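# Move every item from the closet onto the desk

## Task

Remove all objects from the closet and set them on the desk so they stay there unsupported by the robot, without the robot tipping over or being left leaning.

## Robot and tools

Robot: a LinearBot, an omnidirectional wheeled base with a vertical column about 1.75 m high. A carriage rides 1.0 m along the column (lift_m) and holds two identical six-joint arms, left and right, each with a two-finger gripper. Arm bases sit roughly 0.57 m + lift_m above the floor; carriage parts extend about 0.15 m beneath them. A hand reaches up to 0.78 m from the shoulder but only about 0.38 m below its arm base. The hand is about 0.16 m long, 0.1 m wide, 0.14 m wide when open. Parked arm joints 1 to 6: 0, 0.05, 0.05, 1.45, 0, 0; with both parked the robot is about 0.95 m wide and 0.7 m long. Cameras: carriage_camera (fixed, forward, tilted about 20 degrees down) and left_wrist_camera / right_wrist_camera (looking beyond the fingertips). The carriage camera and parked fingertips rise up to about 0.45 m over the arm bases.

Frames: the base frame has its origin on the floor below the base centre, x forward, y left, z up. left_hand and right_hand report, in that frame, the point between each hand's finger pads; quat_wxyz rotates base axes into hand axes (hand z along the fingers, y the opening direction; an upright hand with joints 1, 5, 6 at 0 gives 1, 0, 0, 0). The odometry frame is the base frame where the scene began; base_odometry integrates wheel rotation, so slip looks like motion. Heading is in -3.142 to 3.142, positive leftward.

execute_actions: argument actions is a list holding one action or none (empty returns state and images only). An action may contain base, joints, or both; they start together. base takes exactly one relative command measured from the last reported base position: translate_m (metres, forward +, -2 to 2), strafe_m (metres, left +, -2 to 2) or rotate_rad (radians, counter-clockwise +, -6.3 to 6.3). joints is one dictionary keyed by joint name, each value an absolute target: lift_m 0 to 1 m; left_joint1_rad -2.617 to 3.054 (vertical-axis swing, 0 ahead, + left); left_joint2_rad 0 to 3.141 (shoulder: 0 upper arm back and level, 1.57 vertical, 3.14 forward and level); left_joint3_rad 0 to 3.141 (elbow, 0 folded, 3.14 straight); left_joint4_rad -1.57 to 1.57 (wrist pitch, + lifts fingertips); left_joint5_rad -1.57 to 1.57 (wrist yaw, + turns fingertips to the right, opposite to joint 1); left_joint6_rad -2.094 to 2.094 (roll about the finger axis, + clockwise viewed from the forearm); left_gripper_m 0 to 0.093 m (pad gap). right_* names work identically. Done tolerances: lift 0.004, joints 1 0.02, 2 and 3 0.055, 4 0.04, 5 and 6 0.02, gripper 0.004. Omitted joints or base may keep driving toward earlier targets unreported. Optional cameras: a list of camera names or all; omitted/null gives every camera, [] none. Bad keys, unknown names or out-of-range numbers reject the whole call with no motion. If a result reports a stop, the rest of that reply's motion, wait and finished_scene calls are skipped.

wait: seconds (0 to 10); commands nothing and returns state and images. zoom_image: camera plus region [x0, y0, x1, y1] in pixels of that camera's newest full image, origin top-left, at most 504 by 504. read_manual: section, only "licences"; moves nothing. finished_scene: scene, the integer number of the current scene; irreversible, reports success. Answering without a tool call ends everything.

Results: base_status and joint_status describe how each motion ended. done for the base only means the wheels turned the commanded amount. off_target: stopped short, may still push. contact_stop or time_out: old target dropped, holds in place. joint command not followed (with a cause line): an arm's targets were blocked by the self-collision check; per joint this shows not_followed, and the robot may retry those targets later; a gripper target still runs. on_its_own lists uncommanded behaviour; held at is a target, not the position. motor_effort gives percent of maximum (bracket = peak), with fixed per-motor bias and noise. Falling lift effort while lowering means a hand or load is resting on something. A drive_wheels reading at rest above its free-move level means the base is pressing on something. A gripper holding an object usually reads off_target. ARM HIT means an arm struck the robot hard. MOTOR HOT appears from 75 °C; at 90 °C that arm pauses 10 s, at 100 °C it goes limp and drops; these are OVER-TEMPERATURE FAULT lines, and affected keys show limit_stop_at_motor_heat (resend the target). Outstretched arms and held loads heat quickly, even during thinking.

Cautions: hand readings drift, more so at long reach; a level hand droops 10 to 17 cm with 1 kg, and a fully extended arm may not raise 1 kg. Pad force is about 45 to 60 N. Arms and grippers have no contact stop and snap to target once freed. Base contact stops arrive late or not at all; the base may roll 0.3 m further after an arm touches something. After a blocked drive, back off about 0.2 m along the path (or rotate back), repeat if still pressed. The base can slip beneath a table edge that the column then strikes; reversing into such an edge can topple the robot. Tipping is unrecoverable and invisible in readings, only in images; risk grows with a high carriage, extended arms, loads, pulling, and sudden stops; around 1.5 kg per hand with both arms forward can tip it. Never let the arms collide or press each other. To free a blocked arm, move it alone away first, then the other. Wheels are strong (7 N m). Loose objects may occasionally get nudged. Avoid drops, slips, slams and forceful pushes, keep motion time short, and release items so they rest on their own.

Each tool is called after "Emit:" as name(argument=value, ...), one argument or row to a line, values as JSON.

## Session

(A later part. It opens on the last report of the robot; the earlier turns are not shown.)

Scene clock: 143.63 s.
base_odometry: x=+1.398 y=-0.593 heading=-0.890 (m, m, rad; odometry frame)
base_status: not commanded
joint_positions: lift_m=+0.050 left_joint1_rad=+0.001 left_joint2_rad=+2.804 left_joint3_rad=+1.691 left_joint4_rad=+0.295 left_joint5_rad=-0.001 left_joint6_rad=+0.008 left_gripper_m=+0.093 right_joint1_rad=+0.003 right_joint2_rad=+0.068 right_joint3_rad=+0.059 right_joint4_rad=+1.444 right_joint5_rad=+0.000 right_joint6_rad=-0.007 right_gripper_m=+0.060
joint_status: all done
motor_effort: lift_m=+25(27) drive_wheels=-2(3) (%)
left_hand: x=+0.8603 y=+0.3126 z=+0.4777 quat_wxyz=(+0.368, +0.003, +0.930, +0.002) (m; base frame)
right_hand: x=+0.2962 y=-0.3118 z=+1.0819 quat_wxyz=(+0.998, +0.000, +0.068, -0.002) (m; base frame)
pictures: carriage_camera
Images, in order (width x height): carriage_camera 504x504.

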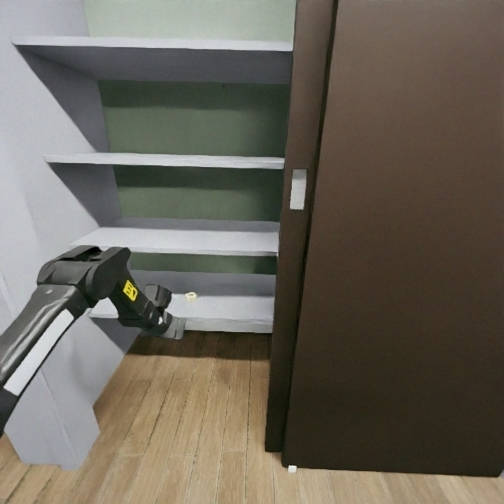

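Emit:
execute_actions(
  actions=[
    {"base":{"translate_m":0.26}},
  ],
  cameras=["carriage_camera","left_wrist_camera"],
)

Scene clock: 146.80 s.
base_odometry: x=+1.561 y=-0.795 heading=-0.890 (m, m, rad; odometry frame)
base_status: done
joint_positions: lift_m=+0.050 left_joint1_rad=+0.001 left_joint2_rad=+2.804 left_joint3_rad=+1.691 left_joint4_rad=+0.300 left_joint5_rad=-0.001 left_joint6_rad=+0.008 left_gripper_m=+0.093 right_joint1_rad=+0.003 right_joint2_rad=+0.068 right_joint3_rad=+0.059 right_joint4_rad=+1.445 right_joint5_rad=+0.000 right_joint6_rad=-0.007 right_gripper_m=+0.060
joint_status: not commanded
motor_effort: lift_m=+25(20) drive_wheels=-5(13) (%)
left_hand: x=+0.8610 y=+0.3127 z=+0.4785 quat_wxyz=(+0.370, +0.003, +0.929, +0.002) (m; base frame)
right_hand: x=+0.2960 y=-0.3118 z=+1.0819 quat_wxyz=(+0.998, +0.000, +0.068, -0.002) (m; base frame)
pictures: carriage_camera, left_wrist_camera
Images, in order (width x height): carriage_camera 504x504, left_wrist_camera 504x504.

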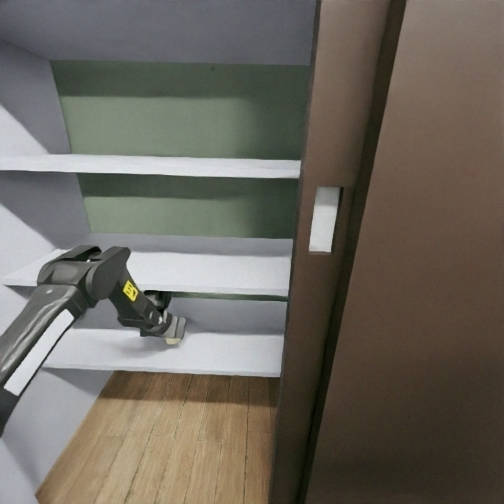

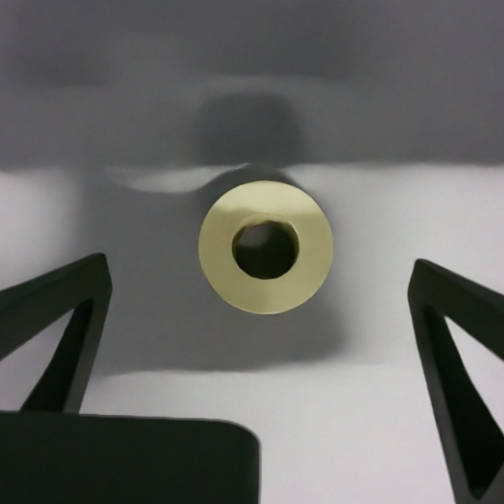

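Emit:
execute_actions(
  actions=[
    {"base":{"translate_m":0.022},"joints":{"lift_m":0.0}},
  ],
  cameras=["left_wrist_camera"],
)

Scene clock: 149.47 s.
base_odometry: x=+1.575 y=-0.812 heading=-0.889 (m, m, rad; odometry frame)
base_status: done
joint_positions: lift_m=+0.000 left_joint1_rad=+0.001 left_joint2_rad=+2.796 left_joint3_rad=+1.691 left_joint4_rad=+0.304 left_joint5_rad=-0.001 left_joint6_rad=+0.008 left_gripper_m=+0.093 right_joint1_rad=+0.003 right_joint2_rad=+0.068 right_joint3_rad=+0.057 right_joint4_rad=+1.445 right_joint5_rad=+0.000 right_joint6_rad=-0.007 right_gripper_m=+0.060
joint_status: all done
motor_effort: lift_m=+28(23) drive_wheels=+2(13) (%)
left_hand: x=+0.8640 y=+0.3127 z=+0.4336 quat_wxyz=(+0.376, +0.003, +0.927, +0.002) (m; base frame)
right_hand: x=+0.2966 y=-0.3118 z=+1.0315 quat_wxyz=(+0.998, +0.000, +0.069, -0.002) (m; base frame)
pictures: left_wrist_camera
Images, in order (width x height): left_wrist_camera 504x504.

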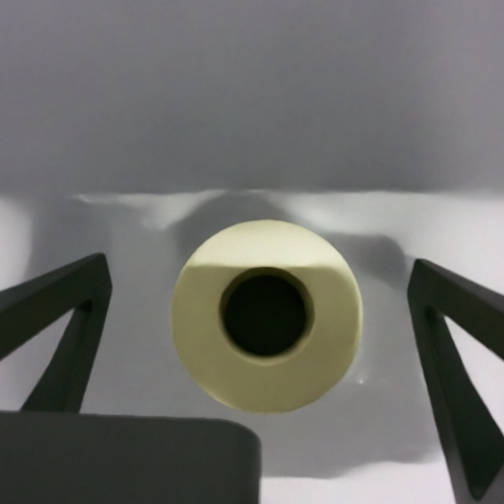

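Emit:
execute_actions(
  actions=[
    {"joints":{"left_joint2_rad":2.83}},
  ],
  cameras=[],
)

Emit:
execute_actions(
  actions=[
    {"joints":{"left_gripper_m":0.02}},
  ],
  cameras=["left_wrist_camera"],
)

Emit:
execute_actions(
  actions=[
    {"joints":{"lift_m":0.045}},
  ],
  cameras=["left_wrist_camera"],
)

Emit:
execute_actions(
  actions=[
    {"base":{"translate_m":-0.5}},
  ],
  cameras=["left_wrist_camera"],
)

Emit:
execute_actions(
  actions=[
    {"joints":{"lift_m":0.45,"left_joint2_rad":0.6,"left_joint3_rad":0.4,"left_joint4_rad":-0.5}},
  ],
)

Scene clock: 152.83 s.
base_odometry: x=+1.576 y=-0.812 heading=-0.889 (m, m, rad; odometry frame)
base_status: not commanded
joint_positions: lift_m=+0.000 left_joint1_rad=+0.001 left_joint2_rad=+2.800 left_joint3_rad=+1.691 left_joint4_rad=+0.305 left_joint5_rad=-0.001 left_joint6_rad=+0.007 left_gripper_m=+0.093 right_joint1_rad=+0.003 right_joint2_rad=+0.068 right_joint3_rad=+0.057 right_joint4_rad=+1.445 right_joint5_rad=+0.000 right_joint6_rad=-0.007 right_gripper_m=+0.060
joint_status: all done
motor_effort: lift_m=+21(25) drive_wheels=+2(2) (%)
left_hand: x=+0.8631 y=+0.3126 z=+0.4315 quat_wxyz=(+0.374, +0.003, +0.927, +0.002) (m; base frame)
right_hand: x=+0.2966 y=-0.3118 z=+1.0315 quat_wxyz=(+0.998, +0.000, +0.069, -0.002) (m; base frame)
pictures: none
No camera images: the call's "cameras" was empty. Leave "cameras" out to get every camera's image.

Scene clock: 153.50 s.
base_odometry: x=+1.576 y=-0.812 heading=-0.889 (m, m, rad; odometry frame)
base_status: not commanded
joint_positions: lift_m=+0.000 left_joint1_rad=+0.001 left_joint2_rad=+2.800 left_joint3_rad=+1.691 left_joint4_rad=+0.305 left_joint5_rad=-0.001 left_joint6_rad=+0.007 left_gripper_m=+0.048 right_joint1_rad=+0.003 right_joint2_rad=+0.068 right_joint3_rad=+0.057 right_joint4_rad=+1.445 right_joint5_rad=+0.000 right_joint6_rad=-0.007 right_gripper_m=+0.060
joint_status: left_gripper_m off_target (ended at +0.048, target +0.020)
motor_effort: lift_m=+22(25) drive_wheels=+2(2) (%)
left_hand: x=+0.8631 y=+0.3126 z=+0.4315 quat_wxyz=(+0.374, +0.003, +0.927, +0.002) (m; base frame)
right_hand: x=+0.2966 y=-0.3118 z=+1.0315 quat_wxyz=(+0.998, +0.000, +0.069, -0.002) (m; base frame)
pictures: left_wrist_camera
Images, in order (width x height): left_wrist_camera 504x504.

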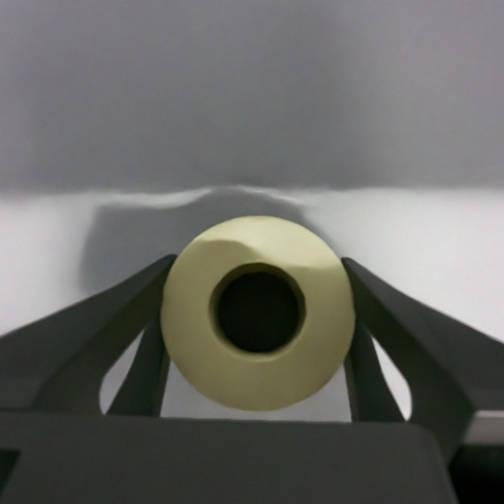

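Scene clock: 154.20 s.
base_odometry: x=+1.576 y=-0.812 heading=-0.889 (m, m, rad; odometry frame)
base_status: not commanded
joint_positions: lift_m=+0.045 left_joint1_rad=+0.001 left_joint2_rad=+2.817 left_joint3_rad=+1.691 left_joint4_rad=+0.308 left_joint5_rad=-0.001 left_joint6_rad=+0.007 left_gripper_m=+0.048 right_joint1_rad=+0.003 right_joint2_rad=+0.068 right_joint3_rad=+0.057 right_joint4_rad=+1.445 right_joint5_rad=+0.000 right_joint6_rad=-0.007 right_gripper_m=+0.060
joint_status: all done
motor_effort: lift_m=+27(24) drive_wheels=+2(5) (%)
left_hand: x=+0.8587 y=+0.3126 z=+0.4674 quat_wxyz=(+0.368, +0.003, +0.930, +0.002) (m; base frame)
right_hand: x=+0.2965 y=-0.3118 z=+1.0766 quat_wxyz=(+0.998, +0.000, +0.068, -0.002) (m; base frame)
pictures: left_wrist_camera
Images, in order (width x height): left_wrist_camera 504x504.

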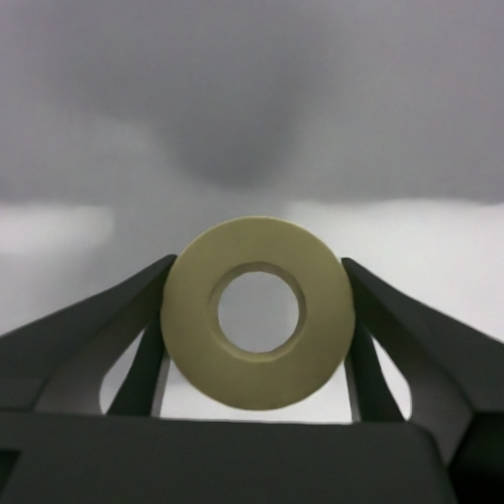

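Scene clock: 157.30 s.
base_odometry: x=+1.261 y=-0.423 heading=-0.889 (m, m, rad; odometry frame)
base_status: done
joint_positions: lift_m=+0.045 left_joint1_rad=+0.001 left_joint2_rad=+2.817 left_joint3_rad=+1.691 left_joint4_rad=+0.308 left_joint5_rad=-0.001 left_joint6_rad=+0.007 left_gripper_m=+0.048 right_joint1_rad=+0.003 right_joint2_rad=+0.068 right_joint3_rad=+0.057 right_joint4_rad=+1.445 right_joint5_rad=+0.000 right_joint6_rad=-0.007 right_gripper_m=+0.060
joint_status: not commanded
motor_effort: lift_m=+26(24) drive_wheels=-3(17) (%)
left_hand: x=+0.8587 y=+0.3126 z=+0.4674 quat_wxyz=(+0.368, +0.003, +0.930, +0.002) (m; base frame)
right_hand: x=+0.2964 y=-0.3117 z=+1.0766 quat_wxyz=(+0.998, +0.000, +0.068, -0.002) (m; base frame)
pictures: left_wrist_camera
Images, in order (width x height): left_wrist_camera 504x504.

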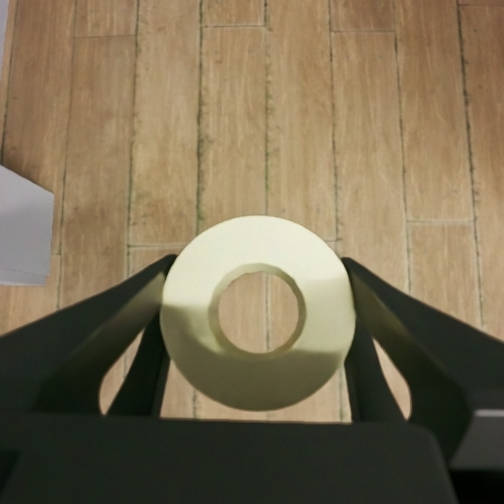

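Scene clock: 159.47 s.
base_odometry: x=+1.261 y=-0.423 heading=-0.889 (m, m, rad; odometry frame)
base_status: not commanded
joint_positions: lift_m=+0.450 left_joint1_rad=+0.001 left_joint2_rad=+0.614 left_joint3_rad=+0.421 left_joint4_rad=-0.490 left_joint5_rad=-0.001 left_joint6_rad=+0.007 left_gripper_m=+0.048 right_joint1_rad=+0.003 right_joint2_rad=+0.068 right_joint3_rad=+0.057 right_joint4_rad=+1.445 right_joint5_rad=+0.000 right_joint6_rad=-0.007 right_gripper_m=+0.060
joint_status: all done
motor_effort: lift_m=+26(29) drive_wheels=-2(3) (%)
left_hand: x=+0.5075 y=+0.3122 z=+1.1712 quat_wxyz=(+0.429, +0.003, +0.903, +0.002) (m; base frame)
right_hand: x=+0.2965 y=-0.3118 z=+1.4815 quat_wxyz=(+0.998, +0.000, +0.068, -0.002) (m; base frame)
pictures: carriage_camera, left_wrist_camera, right_wrist_camera
Images, in order (width x height): carriage_camera 504x504, left_wrist_camera 504x504, right_wrist_camera 504x504.

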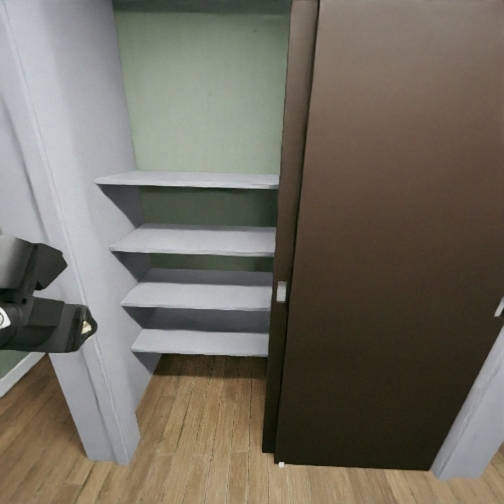

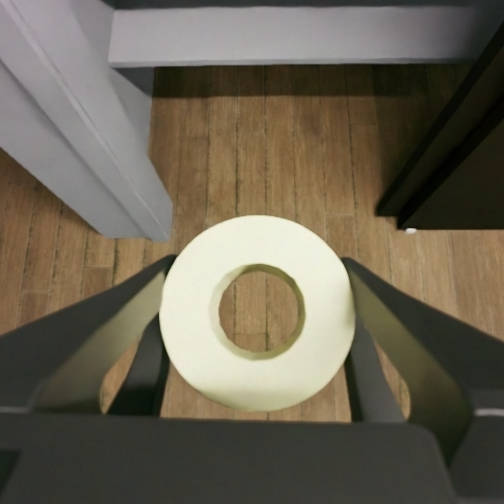

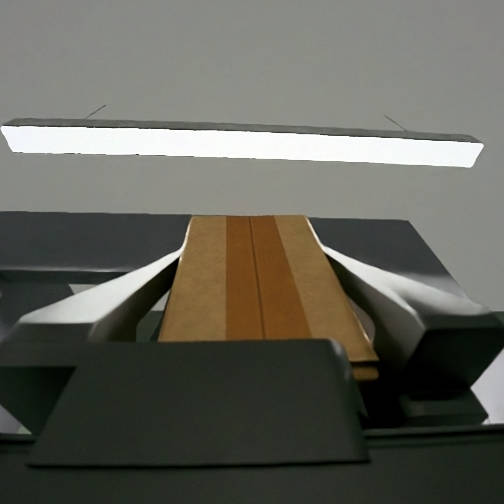

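Emit:
execute_actions(
  actions=[
    {"base":{"rotate_rad":-3.0}},
  ],
  cameras=["carriage_camera"],
)

Scene clock: 164.90 s.
base_odometry: x=+1.261 y=-0.423 heading=+2.394 (m, m, rad; odometry frame)
base_status: done
joint_positions: lift_m=+0.450 left_joint1_rad=+0.001 left_joint2_rad=+0.614 left_joint3_rad=+0.421 left_joint4_rad=-0.490 left_joint5_rad=-0.001 left_joint6_rad=+0.007 left_gripper_m=+0.048 right_joint1_rad=+0.003 right_joint2_rad=+0.068 right_joint3_rad=+0.057 right_joint4_rad=+1.441 right_joint5_rad=+0.001 right_joint6_rad=-0.007 right_gripper_m=+0.060
joint_status: not commanded
motor_effort: lift_m=+22(24) drive_wheels=+3(13) (%)
left_hand: x=+0.5075 y=+0.3122 z=+1.1712 quat_wxyz=(+0.429, +0.003, +0.903, +0.002) (m; base frame)
right_hand: x=+0.2975 y=-0.3119 z=+1.4814 quat_wxyz=(+0.998, +0.000, +0.070, -0.002) (m; base frame)
pictures: carriage_camera
Images, in order (width x height): carriage_camera 504x504.

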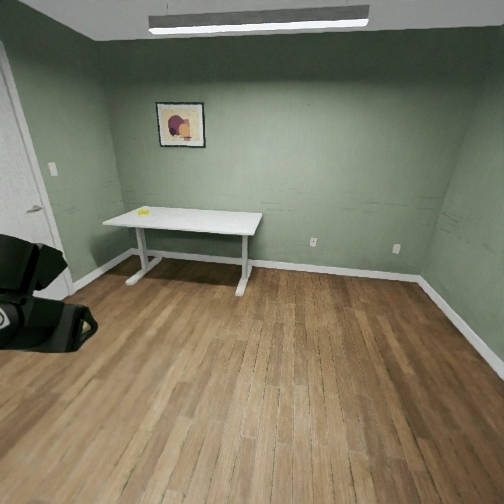

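Emit:
execute_actions(
  actions=[
    {"base":{"strafe_m":0.5}},
  ],
  cameras=["carriage_camera"],
)

Emit:
execute_actions(
  actions=[
    {"base":{"translate_m":1.2}},
  ],
  cameras=["carriage_camera"],
)

Scene clock: 172.27 s.
base_odometry: x=+0.921 y=-0.790 heading=+2.394 (m, m, rad; odometry frame)
base_status: done
joint_positions: lift_m=+0.450 left_joint1_rad=+0.001 left_joint2_rad=+0.614 left_joint3_rad=+0.421 left_joint4_rad=-0.490 left_joint5_rad=-0.001 left_joint6_rad=+0.007 left_gripper_m=+0.048 right_joint1_rad=+0.003 right_joint2_rad=+0.068 right_joint3_rad=+0.057 right_joint4_rad=+1.441 right_joint5_rad=+0.001 right_joint6_rad=-0.007 right_gripper_m=+0.060
joint_status: not commanded
motor_effort: lift_m=+20(23) drive_wheels=-6(15) (%)
left_hand: x=+0.5075 y=+0.3122 z=+1.1712 quat_wxyz=(+0.429, +0.003, +0.903, +0.002) (m; base frame)
right_hand: x=+0.2975 y=-0.3119 z=+1.4814 quat_wxyz=(+0.998, +0.000, +0.070, -0.002) (m; base frame)
pictures: carriage_camera
Images, in order (width x height): carriage_camera 504x504.

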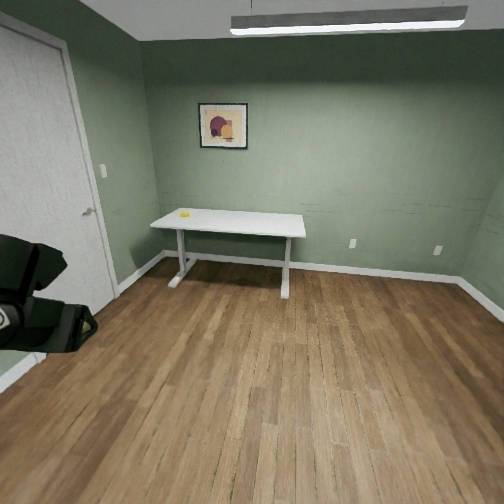

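Scene clock: 176.97 s.
base_odometry: x=+0.040 y=+0.025 heading=+2.394 (m, m, rad; odometry frame)
base_status: done
joint_positions: lift_m=+0.450 left_joint1_rad=+0.001 left_joint2_rad=+0.614 left_joint3_rad=+0.421 left_joint4_rad=-0.490 left_joint5_rad=-0.001 left_joint6_rad=+0.007 left_gripper_m=+0.048 right_joint1_rad=+0.003 right_joint2_rad=+0.068 right_joint3_rad=+0.057 right_joint4_rad=+1.444 right_joint5_rad=+0.001 right_joint6_rad=-0.007 right_gripper_m=+0.060
joint_status: not commanded
motor_effort: lift_m=+23(21) drive_wheels=-5(14) (%)
left_hand: x=+0.5075 y=+0.3122 z=+1.1712 quat_wxyz=(+0.429, +0.003, +0.903, +0.002) (m; base frame)
right_hand: x=+0.2968 y=-0.3119 z=+1.4815 quat_wxyz=(+0.998, +0.000, +0.069, -0.002) (m; base frame)
pictures: carriage_camera
Images, in order (width x height): carriage_camera 504x504.

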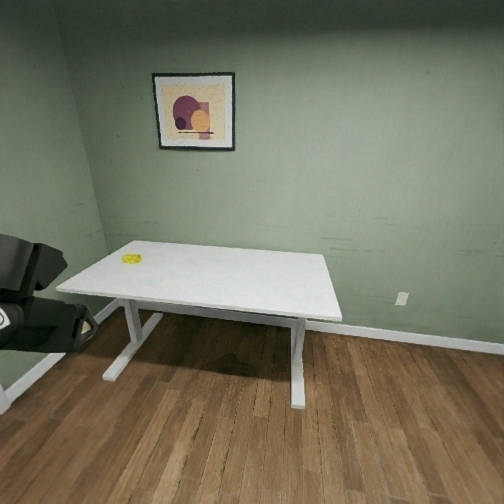

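Emit:
execute_actions(
  actions=[
    {"base":{"rotate_rad":-0.15},"joints":{"lift_m":0.22}},
  ],
  cameras=[],
)

Emit:
execute_actions(
  actions=[
    {"base":{"strafe_m":0.4},"joints":{"right_joint2_rad":2.6,"right_joint3_rad":1.96,"right_joint4_rad":0.66,"left_joint2_rad":2.3,"left_joint3_rad":1.95,"left_joint4_rad":-0.4}},
  ],
  cameras=["carriage_camera"],
)

Scene clock: 180.73 s.
base_odometry: x=+0.040 y=+0.026 heading=+2.245 (m, m, rad; odometry frame)
base_status: done
joint_positions: lift_m=+0.220 left_joint1_rad=+0.001 left_joint2_rad=+0.614 left_joint3_rad=+0.417 left_joint4_rad=-0.496 left_joint5_rad=-0.001 left_joint6_rad=+0.007 left_gripper_m=+0.048 right_joint1_rad=+0.003 right_joint2_rad=+0.068 right_joint3_rad=+0.057 right_joint4_rad=+1.444 right_joint5_rad=+0.000 right_joint6_rad=-0.007 right_gripper_m=+0.060
joint_status: all done
motor_effort: lift_m=+24(23) drive_wheels=+3(7) (%)
left_hand: x=+0.5060 y=+0.3122 z=+0.9383 quat_wxyz=(+0.425, +0.003, +0.905, +0.002) (m; base frame)
right_hand: x=+0.2968 y=-0.3117 z=+1.2514 quat_wxyz=(+0.998, +0.000, +0.069, -0.002) (m; base frame)
pictures: none
No camera images: the call's "cameras" was empty. Leave "cameras" out to get every camera's image.

Scene clock: 183.53 s.
base_odometry: x=-0.273 y=-0.224 heading=+2.244 (m, m, rad; odometry frame)
base_status: done
joint_positions: lift_m=+0.220 left_joint1_rad=+0.002 left_joint2_rad=+2.292 left_joint3_rad=+1.932 left_joint4_rad=-0.391 left_joint5_rad=-0.001 left_joint6_rad=+0.007 left_gripper_m=+0.048 right_joint1_rad=+0.004 right_joint2_rad=+2.610 right_joint3_rad=+1.945 right_joint4_rad=+0.642 right_joint5_rad=+0.000 right_joint6_rad=-0.007 right_gripper_m=+0.060
joint_status: all done
motor_effort: lift_m=+26(23) drive_wheels=-7(16) (%)
left_hand: x=+0.8854 y=+0.3133 z=+0.9333 quat_wxyz=(+0.399, +0.002, +0.917, +0.002) (m; base frame)
right_hand: x=+0.9840 y=-0.3090 z=+0.9570 quat_wxyz=(+0.699, -0.004, +0.715, -0.001) (m; base frame)
pictures: carriage_camera
Images, in order (width x height): carriage_camera 504x504.

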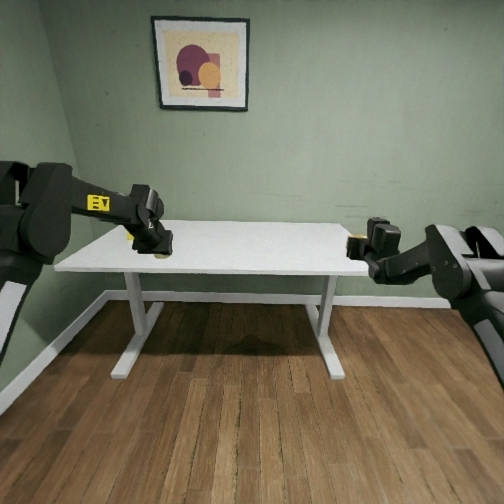

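Emit:
execute_actions(
  actions=[
    {"base":{"translate_m":0.5},"joints":{"lift_m":0.15}},
  ],
)

Scene clock: 188.17 s.
base_odometry: x=-0.585 y=+0.167 heading=+2.245 (m, m, rad; odometry frame)
base_status: done
joint_positions: lift_m=+0.150 left_joint1_rad=+0.002 left_joint2_rad=+2.294 left_joint3_rad=+1.943 left_joint4_rad=-0.400 left_joint5_rad=-0.001 left_joint6_rad=+0.007 left_gripper_m=+0.048 right_joint1_rad=+0.004 right_joint2_rad=+2.600 right_joint3_rad=+1.955 right_joint4_rad=+0.647 right_joint5_rad=+0.000 right_joint6_rad=-0.007 right_gripper_m=+0.060
joint_status: all done
motor_effort: lift_m=+23(25) drive_wheels=-7(14) (%)
left_hand: x=+0.8859 y=+0.3133 z=+0.8648 quat_wxyz=(+0.399, +0.002, +0.917, +0.002) (m; base frame)
right_hand: x=+0.9846 y=-0.3090 z=+0.9001 quat_wxyz=(+0.708, -0.004, +0.706, -0.001) (m; base frame)
pictures: carriage_camera, left_wrist_camera, right_wrist_camera
Images, in order (width x height): carriage_camera 504x504, left_wrist_camera 504x504, right_wrist_camera 504x504.

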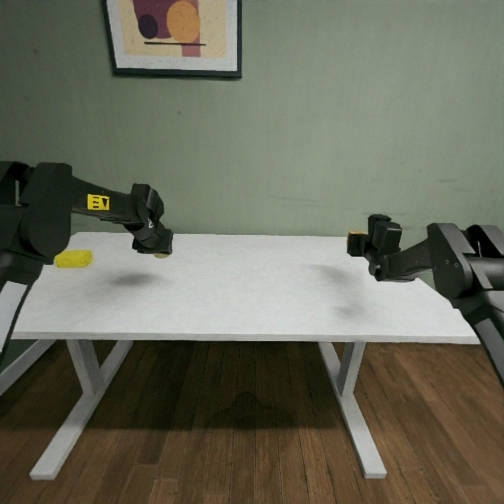

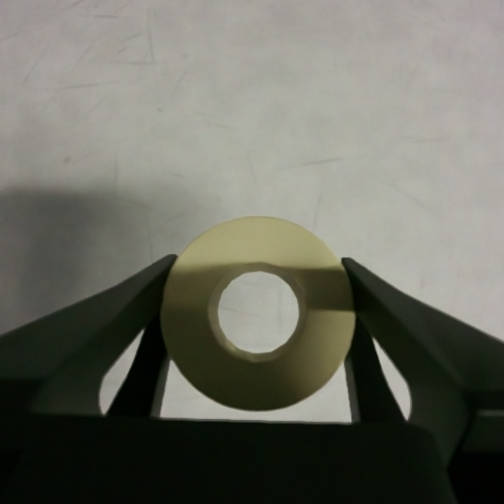

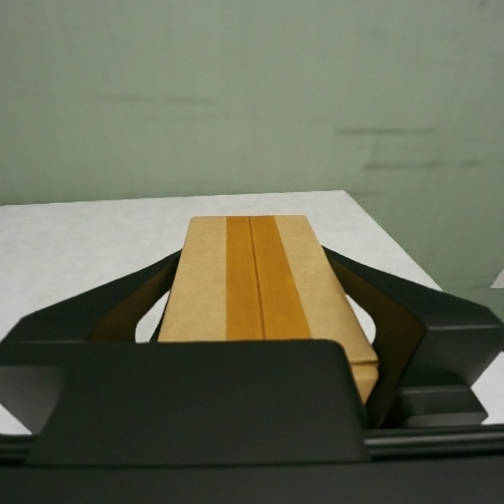

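Emit:
execute_actions(
  actions=[
    {"joints":{"lift_m":0.08}},
  ],
  cameras=["carriage_camera"],
)

Emit:
execute_actions(
  actions=[
    {"joints":{"lift_m":0.055}},
  ],
)

Scene clock: 190.17 s.
base_odometry: x=-0.585 y=+0.167 heading=+2.244 (m, m, rad; odometry frame)
base_status: not commanded
joint_positions: lift_m=+0.080 left_joint1_rad=+0.002 left_joint2_rad=+2.295 left_joint3_rad=+1.943 left_joint4_rad=-0.399 left_joint5_rad=-0.001 left_joint6_rad=+0.007 left_gripper_m=+0.048 right_joint1_rad=+0.004 right_joint2_rad=+2.599 right_joint3_rad=+1.955 right_joint4_rad=+0.642 right_joint5_rad=+0.000 right_joint6_rad=-0.007 right_gripper_m=+0.060
joint_status: all done
motor_effort: lift_m=+25(25) drive_wheels=-6(7) (%)
left_hand: x=+0.8860 y=+0.3133 z=+0.7942 quat_wxyz=(+0.398, +0.002, +0.917, +0.002) (m; base frame)
right_hand: x=+0.9846 y=-0.3090 z=+0.8291 quat_wxyz=(+0.706, -0.004, +0.708, -0.001) (m; base frame)
pictures: carriage_camera
Images, in order (width x height): carriage_camera 504x504.

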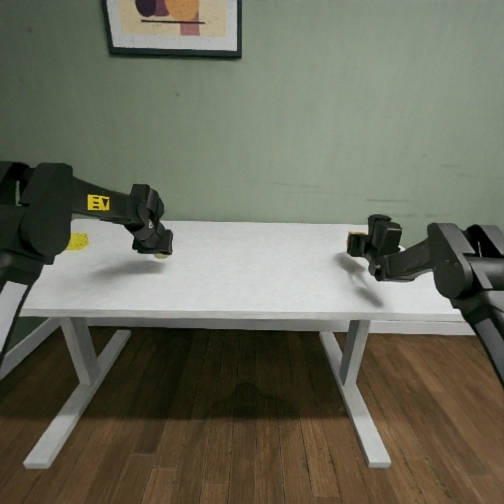

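Scene clock: 190.90 s.
base_odometry: x=-0.585 y=+0.167 heading=+2.244 (m, m, rad; odometry frame)
base_status: not commanded
joint_positions: lift_m=+0.055 left_joint1_rad=+0.002 left_joint2_rad=+2.298 left_joint3_rad=+1.943 left_joint4_rad=-0.398 left_joint5_rad=-0.001 left_joint6_rad=+0.007 left_gripper_m=+0.048 right_joint1_rad=+0.004 right_joint2_rad=+2.602 right_joint3_rad=+1.955 right_joint4_rad=+0.648 right_joint5_rad=+0.000 right_joint6_rad=-0.007 right_gripper_m=+0.060
joint_status: all done
motor_effort: lift_m=+23(26) drive_wheels=+3(6) (%)
left_hand: x=+0.8862 y=+0.3133 z=+0.7678 quat_wxyz=(+0.398, +0.002, +0.918, +0.002) (m; base frame)
right_hand: x=+0.9847 y=-0.3090 z=+0.8037 quat_wxyz=(+0.707, -0.004, +0.707, -0.001) (m; base frame)
pictures: carriage_camera, left_wrist_camera, right_wrist_camera
Images, in order (width x height): carriage_camera 504x504, left_wrist_camera 504x504, right_wrist_camera 504x504.

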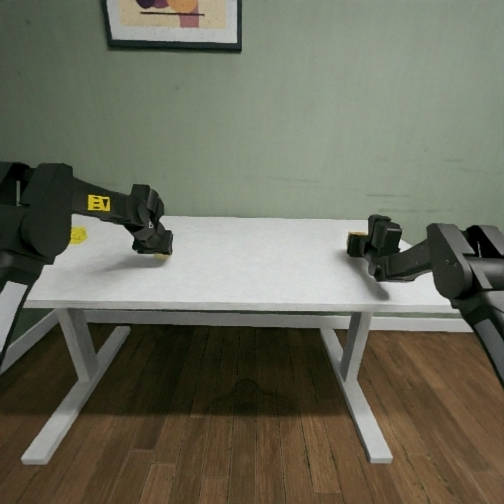

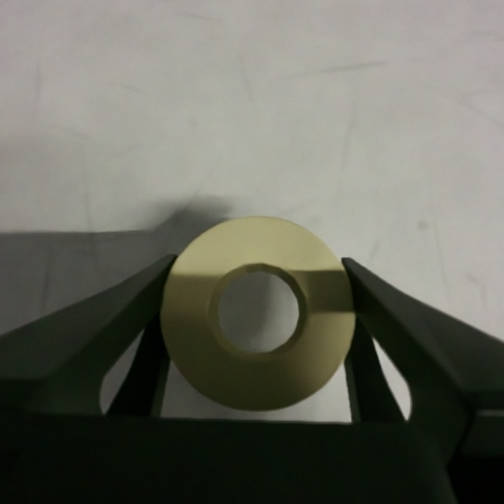

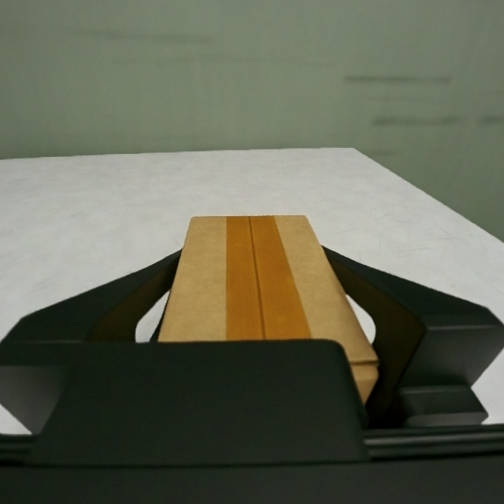

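Emit:
execute_actions(
  actions=[
    {"joints":{"lift_m":0.04}},
  ],
)

Scene clock: 192.13 s.
base_odometry: x=-0.585 y=+0.167 heading=+2.244 (m, m, rad; odometry frame)
base_status: not commanded
joint_positions: lift_m=+0.040 left_joint1_rad=+0.002 left_joint2_rad=+2.299 left_joint3_rad=+1.943 left_joint4_rad=-0.399 left_joint5_rad=-0.001 left_joint6_rad=+0.007 left_gripper_m=+0.048 right_joint1_rad=+0.004 right_joint2_rad=+2.602 right_joint3_rad=+1.955 right_joint4_rad=+0.650 right_joint5_rad=+0.000 right_joint6_rad=-0.007 right_gripper_m=+0.060
joint_status: all done
motor_effort: lift_m=+23(21) drive_wheels=+3(6) (%)
left_hand: x=+0.8861 y=+0.3133 z=+0.7523 quat_wxyz=(+0.397, +0.002, +0.918, +0.002) (m; base frame)
right_hand: x=+0.9847 y=-0.3090 z=+0.7891 quat_wxyz=(+0.708, -0.004, +0.706, -0.001) (m; base frame)
pictures: carriage_camera, left_wrist_camera, right_wrist_camera
Images, in order (width x height): carriage_camera 504x504, left_wrist_camera 504x504, right_wrist_camera 504x504.

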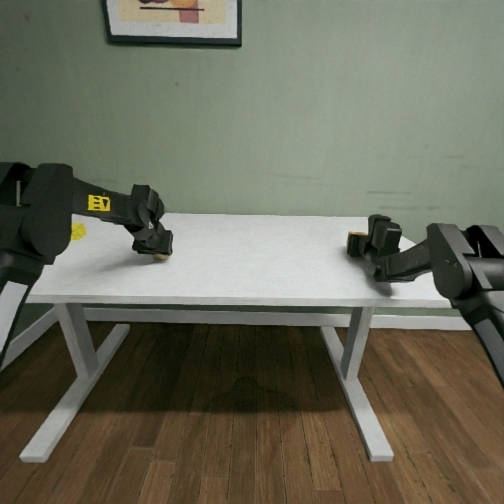

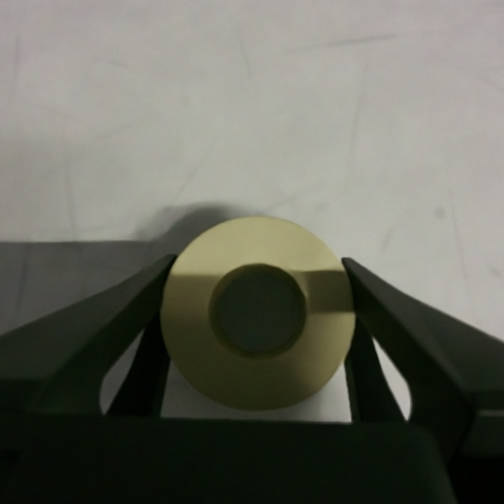

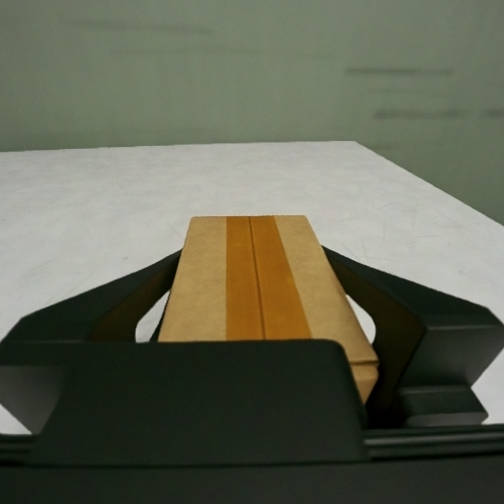

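Emit:
execute_actions(
  actions=[
    {"joints":{"lift_m":0.025}},
  ],
)

Scene clock: 193.27 s.
base_odometry: x=-0.585 y=+0.167 heading=+2.244 (m, m, rad; odometry frame)
base_status: not commanded
joint_positions: lift_m=+0.025 left_joint1_rad=+0.002 left_joint2_rad=+2.290 left_joint3_rad=+1.948 left_joint4_rad=-0.375 left_joint5_rad=-0.001 left_joint6_rad=+0.007 left_gripper_m=+0.048 right_joint1_rad=+0.004 right_joint2_rad=+2.600 right_joint3_rad=+1.955 right_joint4_rad=+0.648 right_joint5_rad=+0.000 right_joint6_rad=-0.007 right_gripper_m=+0.060
joint_status: all done
motor_effort: lift_m=+27(23) drive_wheels=+3(3) (%)
left_hand: x=+0.8908 y=+0.3133 z=+0.7490 quat_wxyz=(+0.414, +0.002, +0.910, +0.002) (m; base frame)
right_hand: x=+0.9847 y=-0.3090 z=+0.7750 quat_wxyz=(+0.708, -0.004, +0.706, -0.001) (m; base frame)
pictures: carriage_camera, left_wrist_camera, right_wrist_camera
Images, in order (width x height): carriage_camera 504x504, left_wrist_camera 504x504, right_wrist_camera 504x504.

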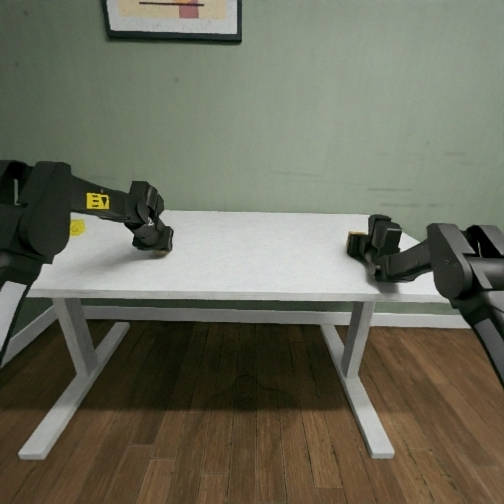

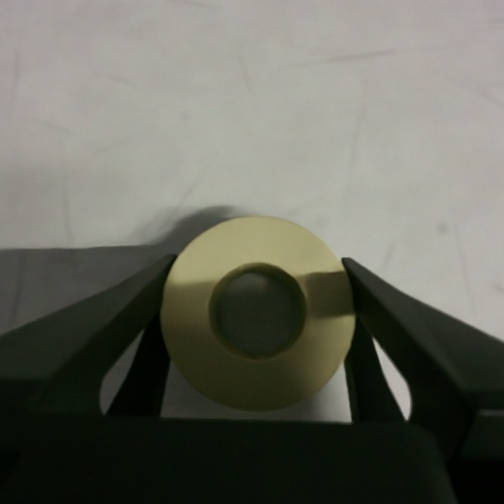

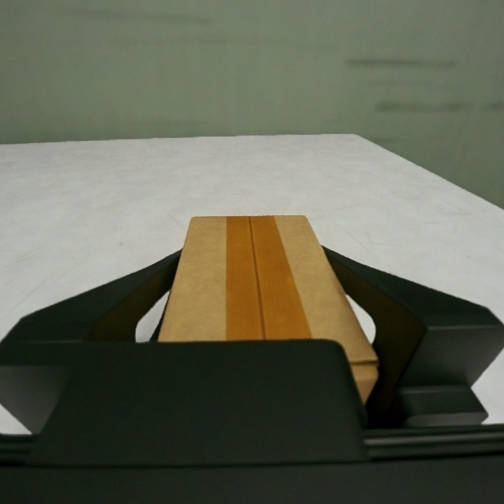

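Tape is down.

Emit:
execute_actions(
  actions=[
    {"joints":{"left_gripper_m":0.093,"left_joint4_rad":-0.36}},
  ],
  cameras=[],
)

Emit:
execute_actions(
  actions=[
    {"joints":{"left_joint2_rad":2.0,"lift_m":0.012}},
  ],
)

Scene clock: 195.23 s.
base_odometry: x=-0.585 y=+0.167 heading=+2.244 (m, m, rad; odometry frame)
base_status: not commanded
joint_positions: lift_m=+0.025 left_joint1_rad=+0.002 left_joint2_rad=+2.290 left_joint3_rad=+1.948 left_joint4_rad=-0.359 left_joint5_rad=-0.001 left_joint6_rad=+0.007 left_gripper_m=+0.093 right_joint1_rad=+0.004 right_joint2_rad=+2.600 right_joint3_rad=+1.955 right_joint4_rad=+0.648 right_joint5_rad=+0.000 right_joint6_rad=-0.007 right_gripper_m=+0.060
joint_status: all done
motor_effort: lift_m=+21(22) drive_wheels=+3(3) (%)
left_hand: x=+0.8934 y=+0.3133 z=+0.7520 quat_wxyz=(+0.421, +0.002, +0.907, +0.002) (m; base frame)
right_hand: x=+0.9847 y=-0.3090 z=+0.7750 quat_wxyz=(+0.708, -0.004, +0.706, -0.001) (m; base frame)
pictures: none
No camera images: the call's "cameras" was empty. Leave "cameras" out to get every camera's image.

Scene clock: 196.37 s.
base_odometry: x=-0.585 y=+0.167 heading=+2.244 (m, m, rad; odometry frame)
base_status: not commanded
joint_positions: lift_m=+0.012 left_joint1_rad=+0.002 left_joint2_rad=+1.979 left_joint3_rad=+1.962 left_joint4_rad=-0.336 left_joint5_rad=-0.001 left_joint6_rad=+0.007 left_gripper_m=+0.093 right_joint1_rad=+0.004 right_joint2_rad=+2.598 right_joint3_rad=+1.956 right_joint4_rad=+0.676 right_joint5_rad=+0.000 right_joint6_rad=-0.013 right_gripper_m=+0.060
joint_status: all done
motor_effort: lift_m=+21(24) drive_wheels=+3(3) (%)
left_hand: x=+0.8622 y=+0.3133 z=+0.9378 quat_wxyz=(+0.572, +0.002, +0.820, +0.003) (m; base frame)
right_hand: x=+0.9845 y=-0.3090 z=+0.7710 quat_wxyz=(+0.719, -0.006, +0.695, -0.003) (m; base frame)
pictures: carriage_camera, left_wrist_camera, right_wrist_camera
Images, in order (width x height): carriage_camera 504x504, left_wrist_camera 504x504, right_wrist_camera 504x504.

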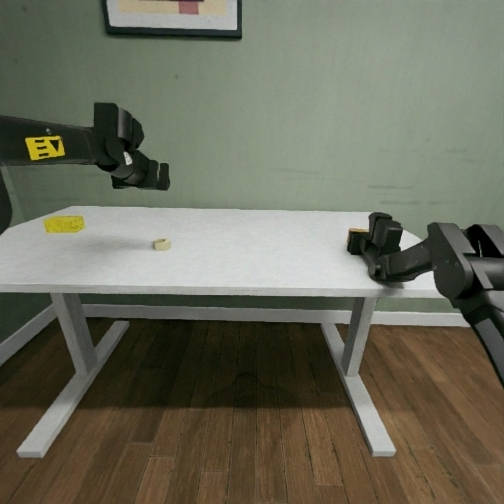

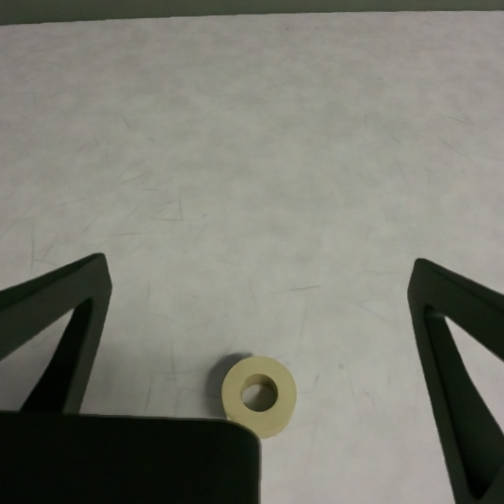

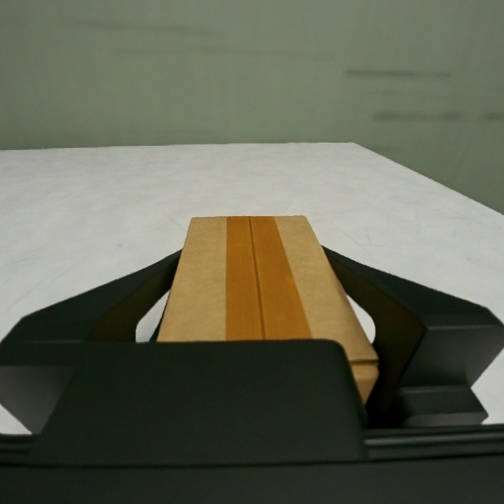

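Emit:
execute_actions(
  actions=[
    {"joints":{"right_gripper_m":0.093,"lift_m":0.02}},
  ],
  cameras=[],
)

Emit:
execute_actions(
  actions=[
    {"base":{"translate_m":-0.3}},
  ],
)

Scene clock: 198.40 s.
base_odometry: x=-0.585 y=+0.167 heading=+2.244 (m, m, rad; odometry frame)
base_status: not commanded
joint_positions: lift_m=+0.020 left_joint1_rad=+0.002 left_joint2_rad=+1.982 left_joint3_rad=+1.962 left_joint4_rad=-0.342 left_joint5_rad=-0.001 left_joint6_rad=+0.007 left_gripper_m=+0.093 right_joint1_rad=+0.004 right_joint2_rad=+2.595 right_joint3_rad=+1.956 right_joint4_rad=+0.671 right_joint5_rad=+0.000 right_joint6_rad=-0.013 right_gripper_m=+0.093
joint_status: all done
motor_effort: lift_m=+25(23) drive_wheels=+3(3) (%)
left_hand: x=+0.8624 y=+0.3133 z=+0.9426 quat_wxyz=(+0.568, +0.002, +0.823, +0.003) (m; base frame)
right_hand: x=+0.9844 y=-0.3090 z=+0.7796 quat_wxyz=(+0.718, -0.006, +0.696, -0.003) (m; base frame)
pictures: none
No camera images: the call's "cameras" was empty. Leave "cameras" out to get every camera's image.

Scene clock: 200.97 s.
base_odometry: x=-0.398 y=-0.068 heading=+2.245 (m, m, rad; odometry frame)
base_status: done
joint_positions: lift_m=+0.020 left_joint1_rad=+0.002 left_joint2_rad=+1.982 left_joint3_rad=+1.962 left_joint4_rad=-0.345 left_joint5_rad=+0.000 left_joint6_rad=+0.007 left_gripper_m=+0.093 right_joint1_rad=+0.002 right_joint2_rad=+2.595 right_joint3_rad=+1.956 right_joint4_rad=+0.672 right_joint5_rad=+0.000 right_joint6_rad=-0.013 right_gripper_m=+0.093
joint_status: not commanded
motor_effort: lift_m=+23(23) drive_wheels=-3(14) (%)
left_hand: x=+0.8621 y=+0.3132 z=+0.9417 quat_wxyz=(+0.567, +0.002, +0.824, +0.003) (m; base frame)
right_hand: x=+0.9844 y=-0.3104 z=+0.7800 quat_wxyz=(+0.719, -0.005, +0.695, -0.004) (m; base frame)
pictures: carriage_camera, left_wrist_camera, right_wrist_camera
Images, in order (width x height): carriage_camera 504x504, left_wrist_camera 504x504, right_wrist_camera 504x504.

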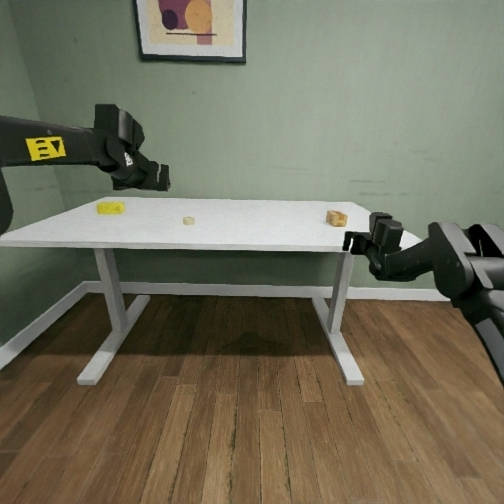

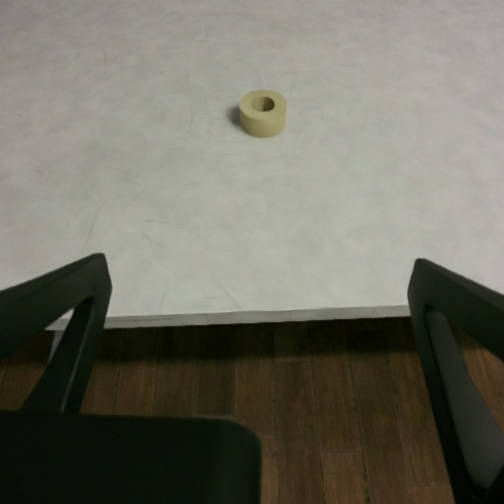

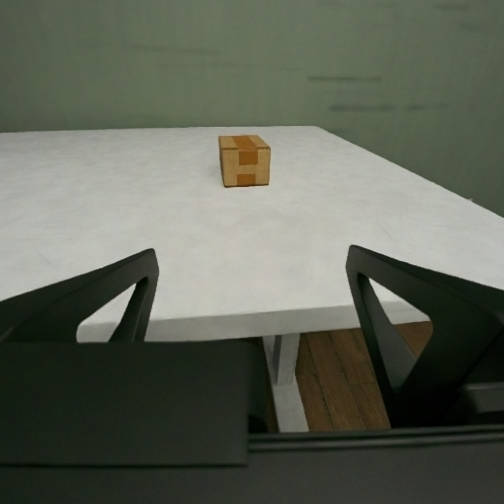

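Emit:
finished_scene(
  scene=2,
)

The scene is finished: the task was done.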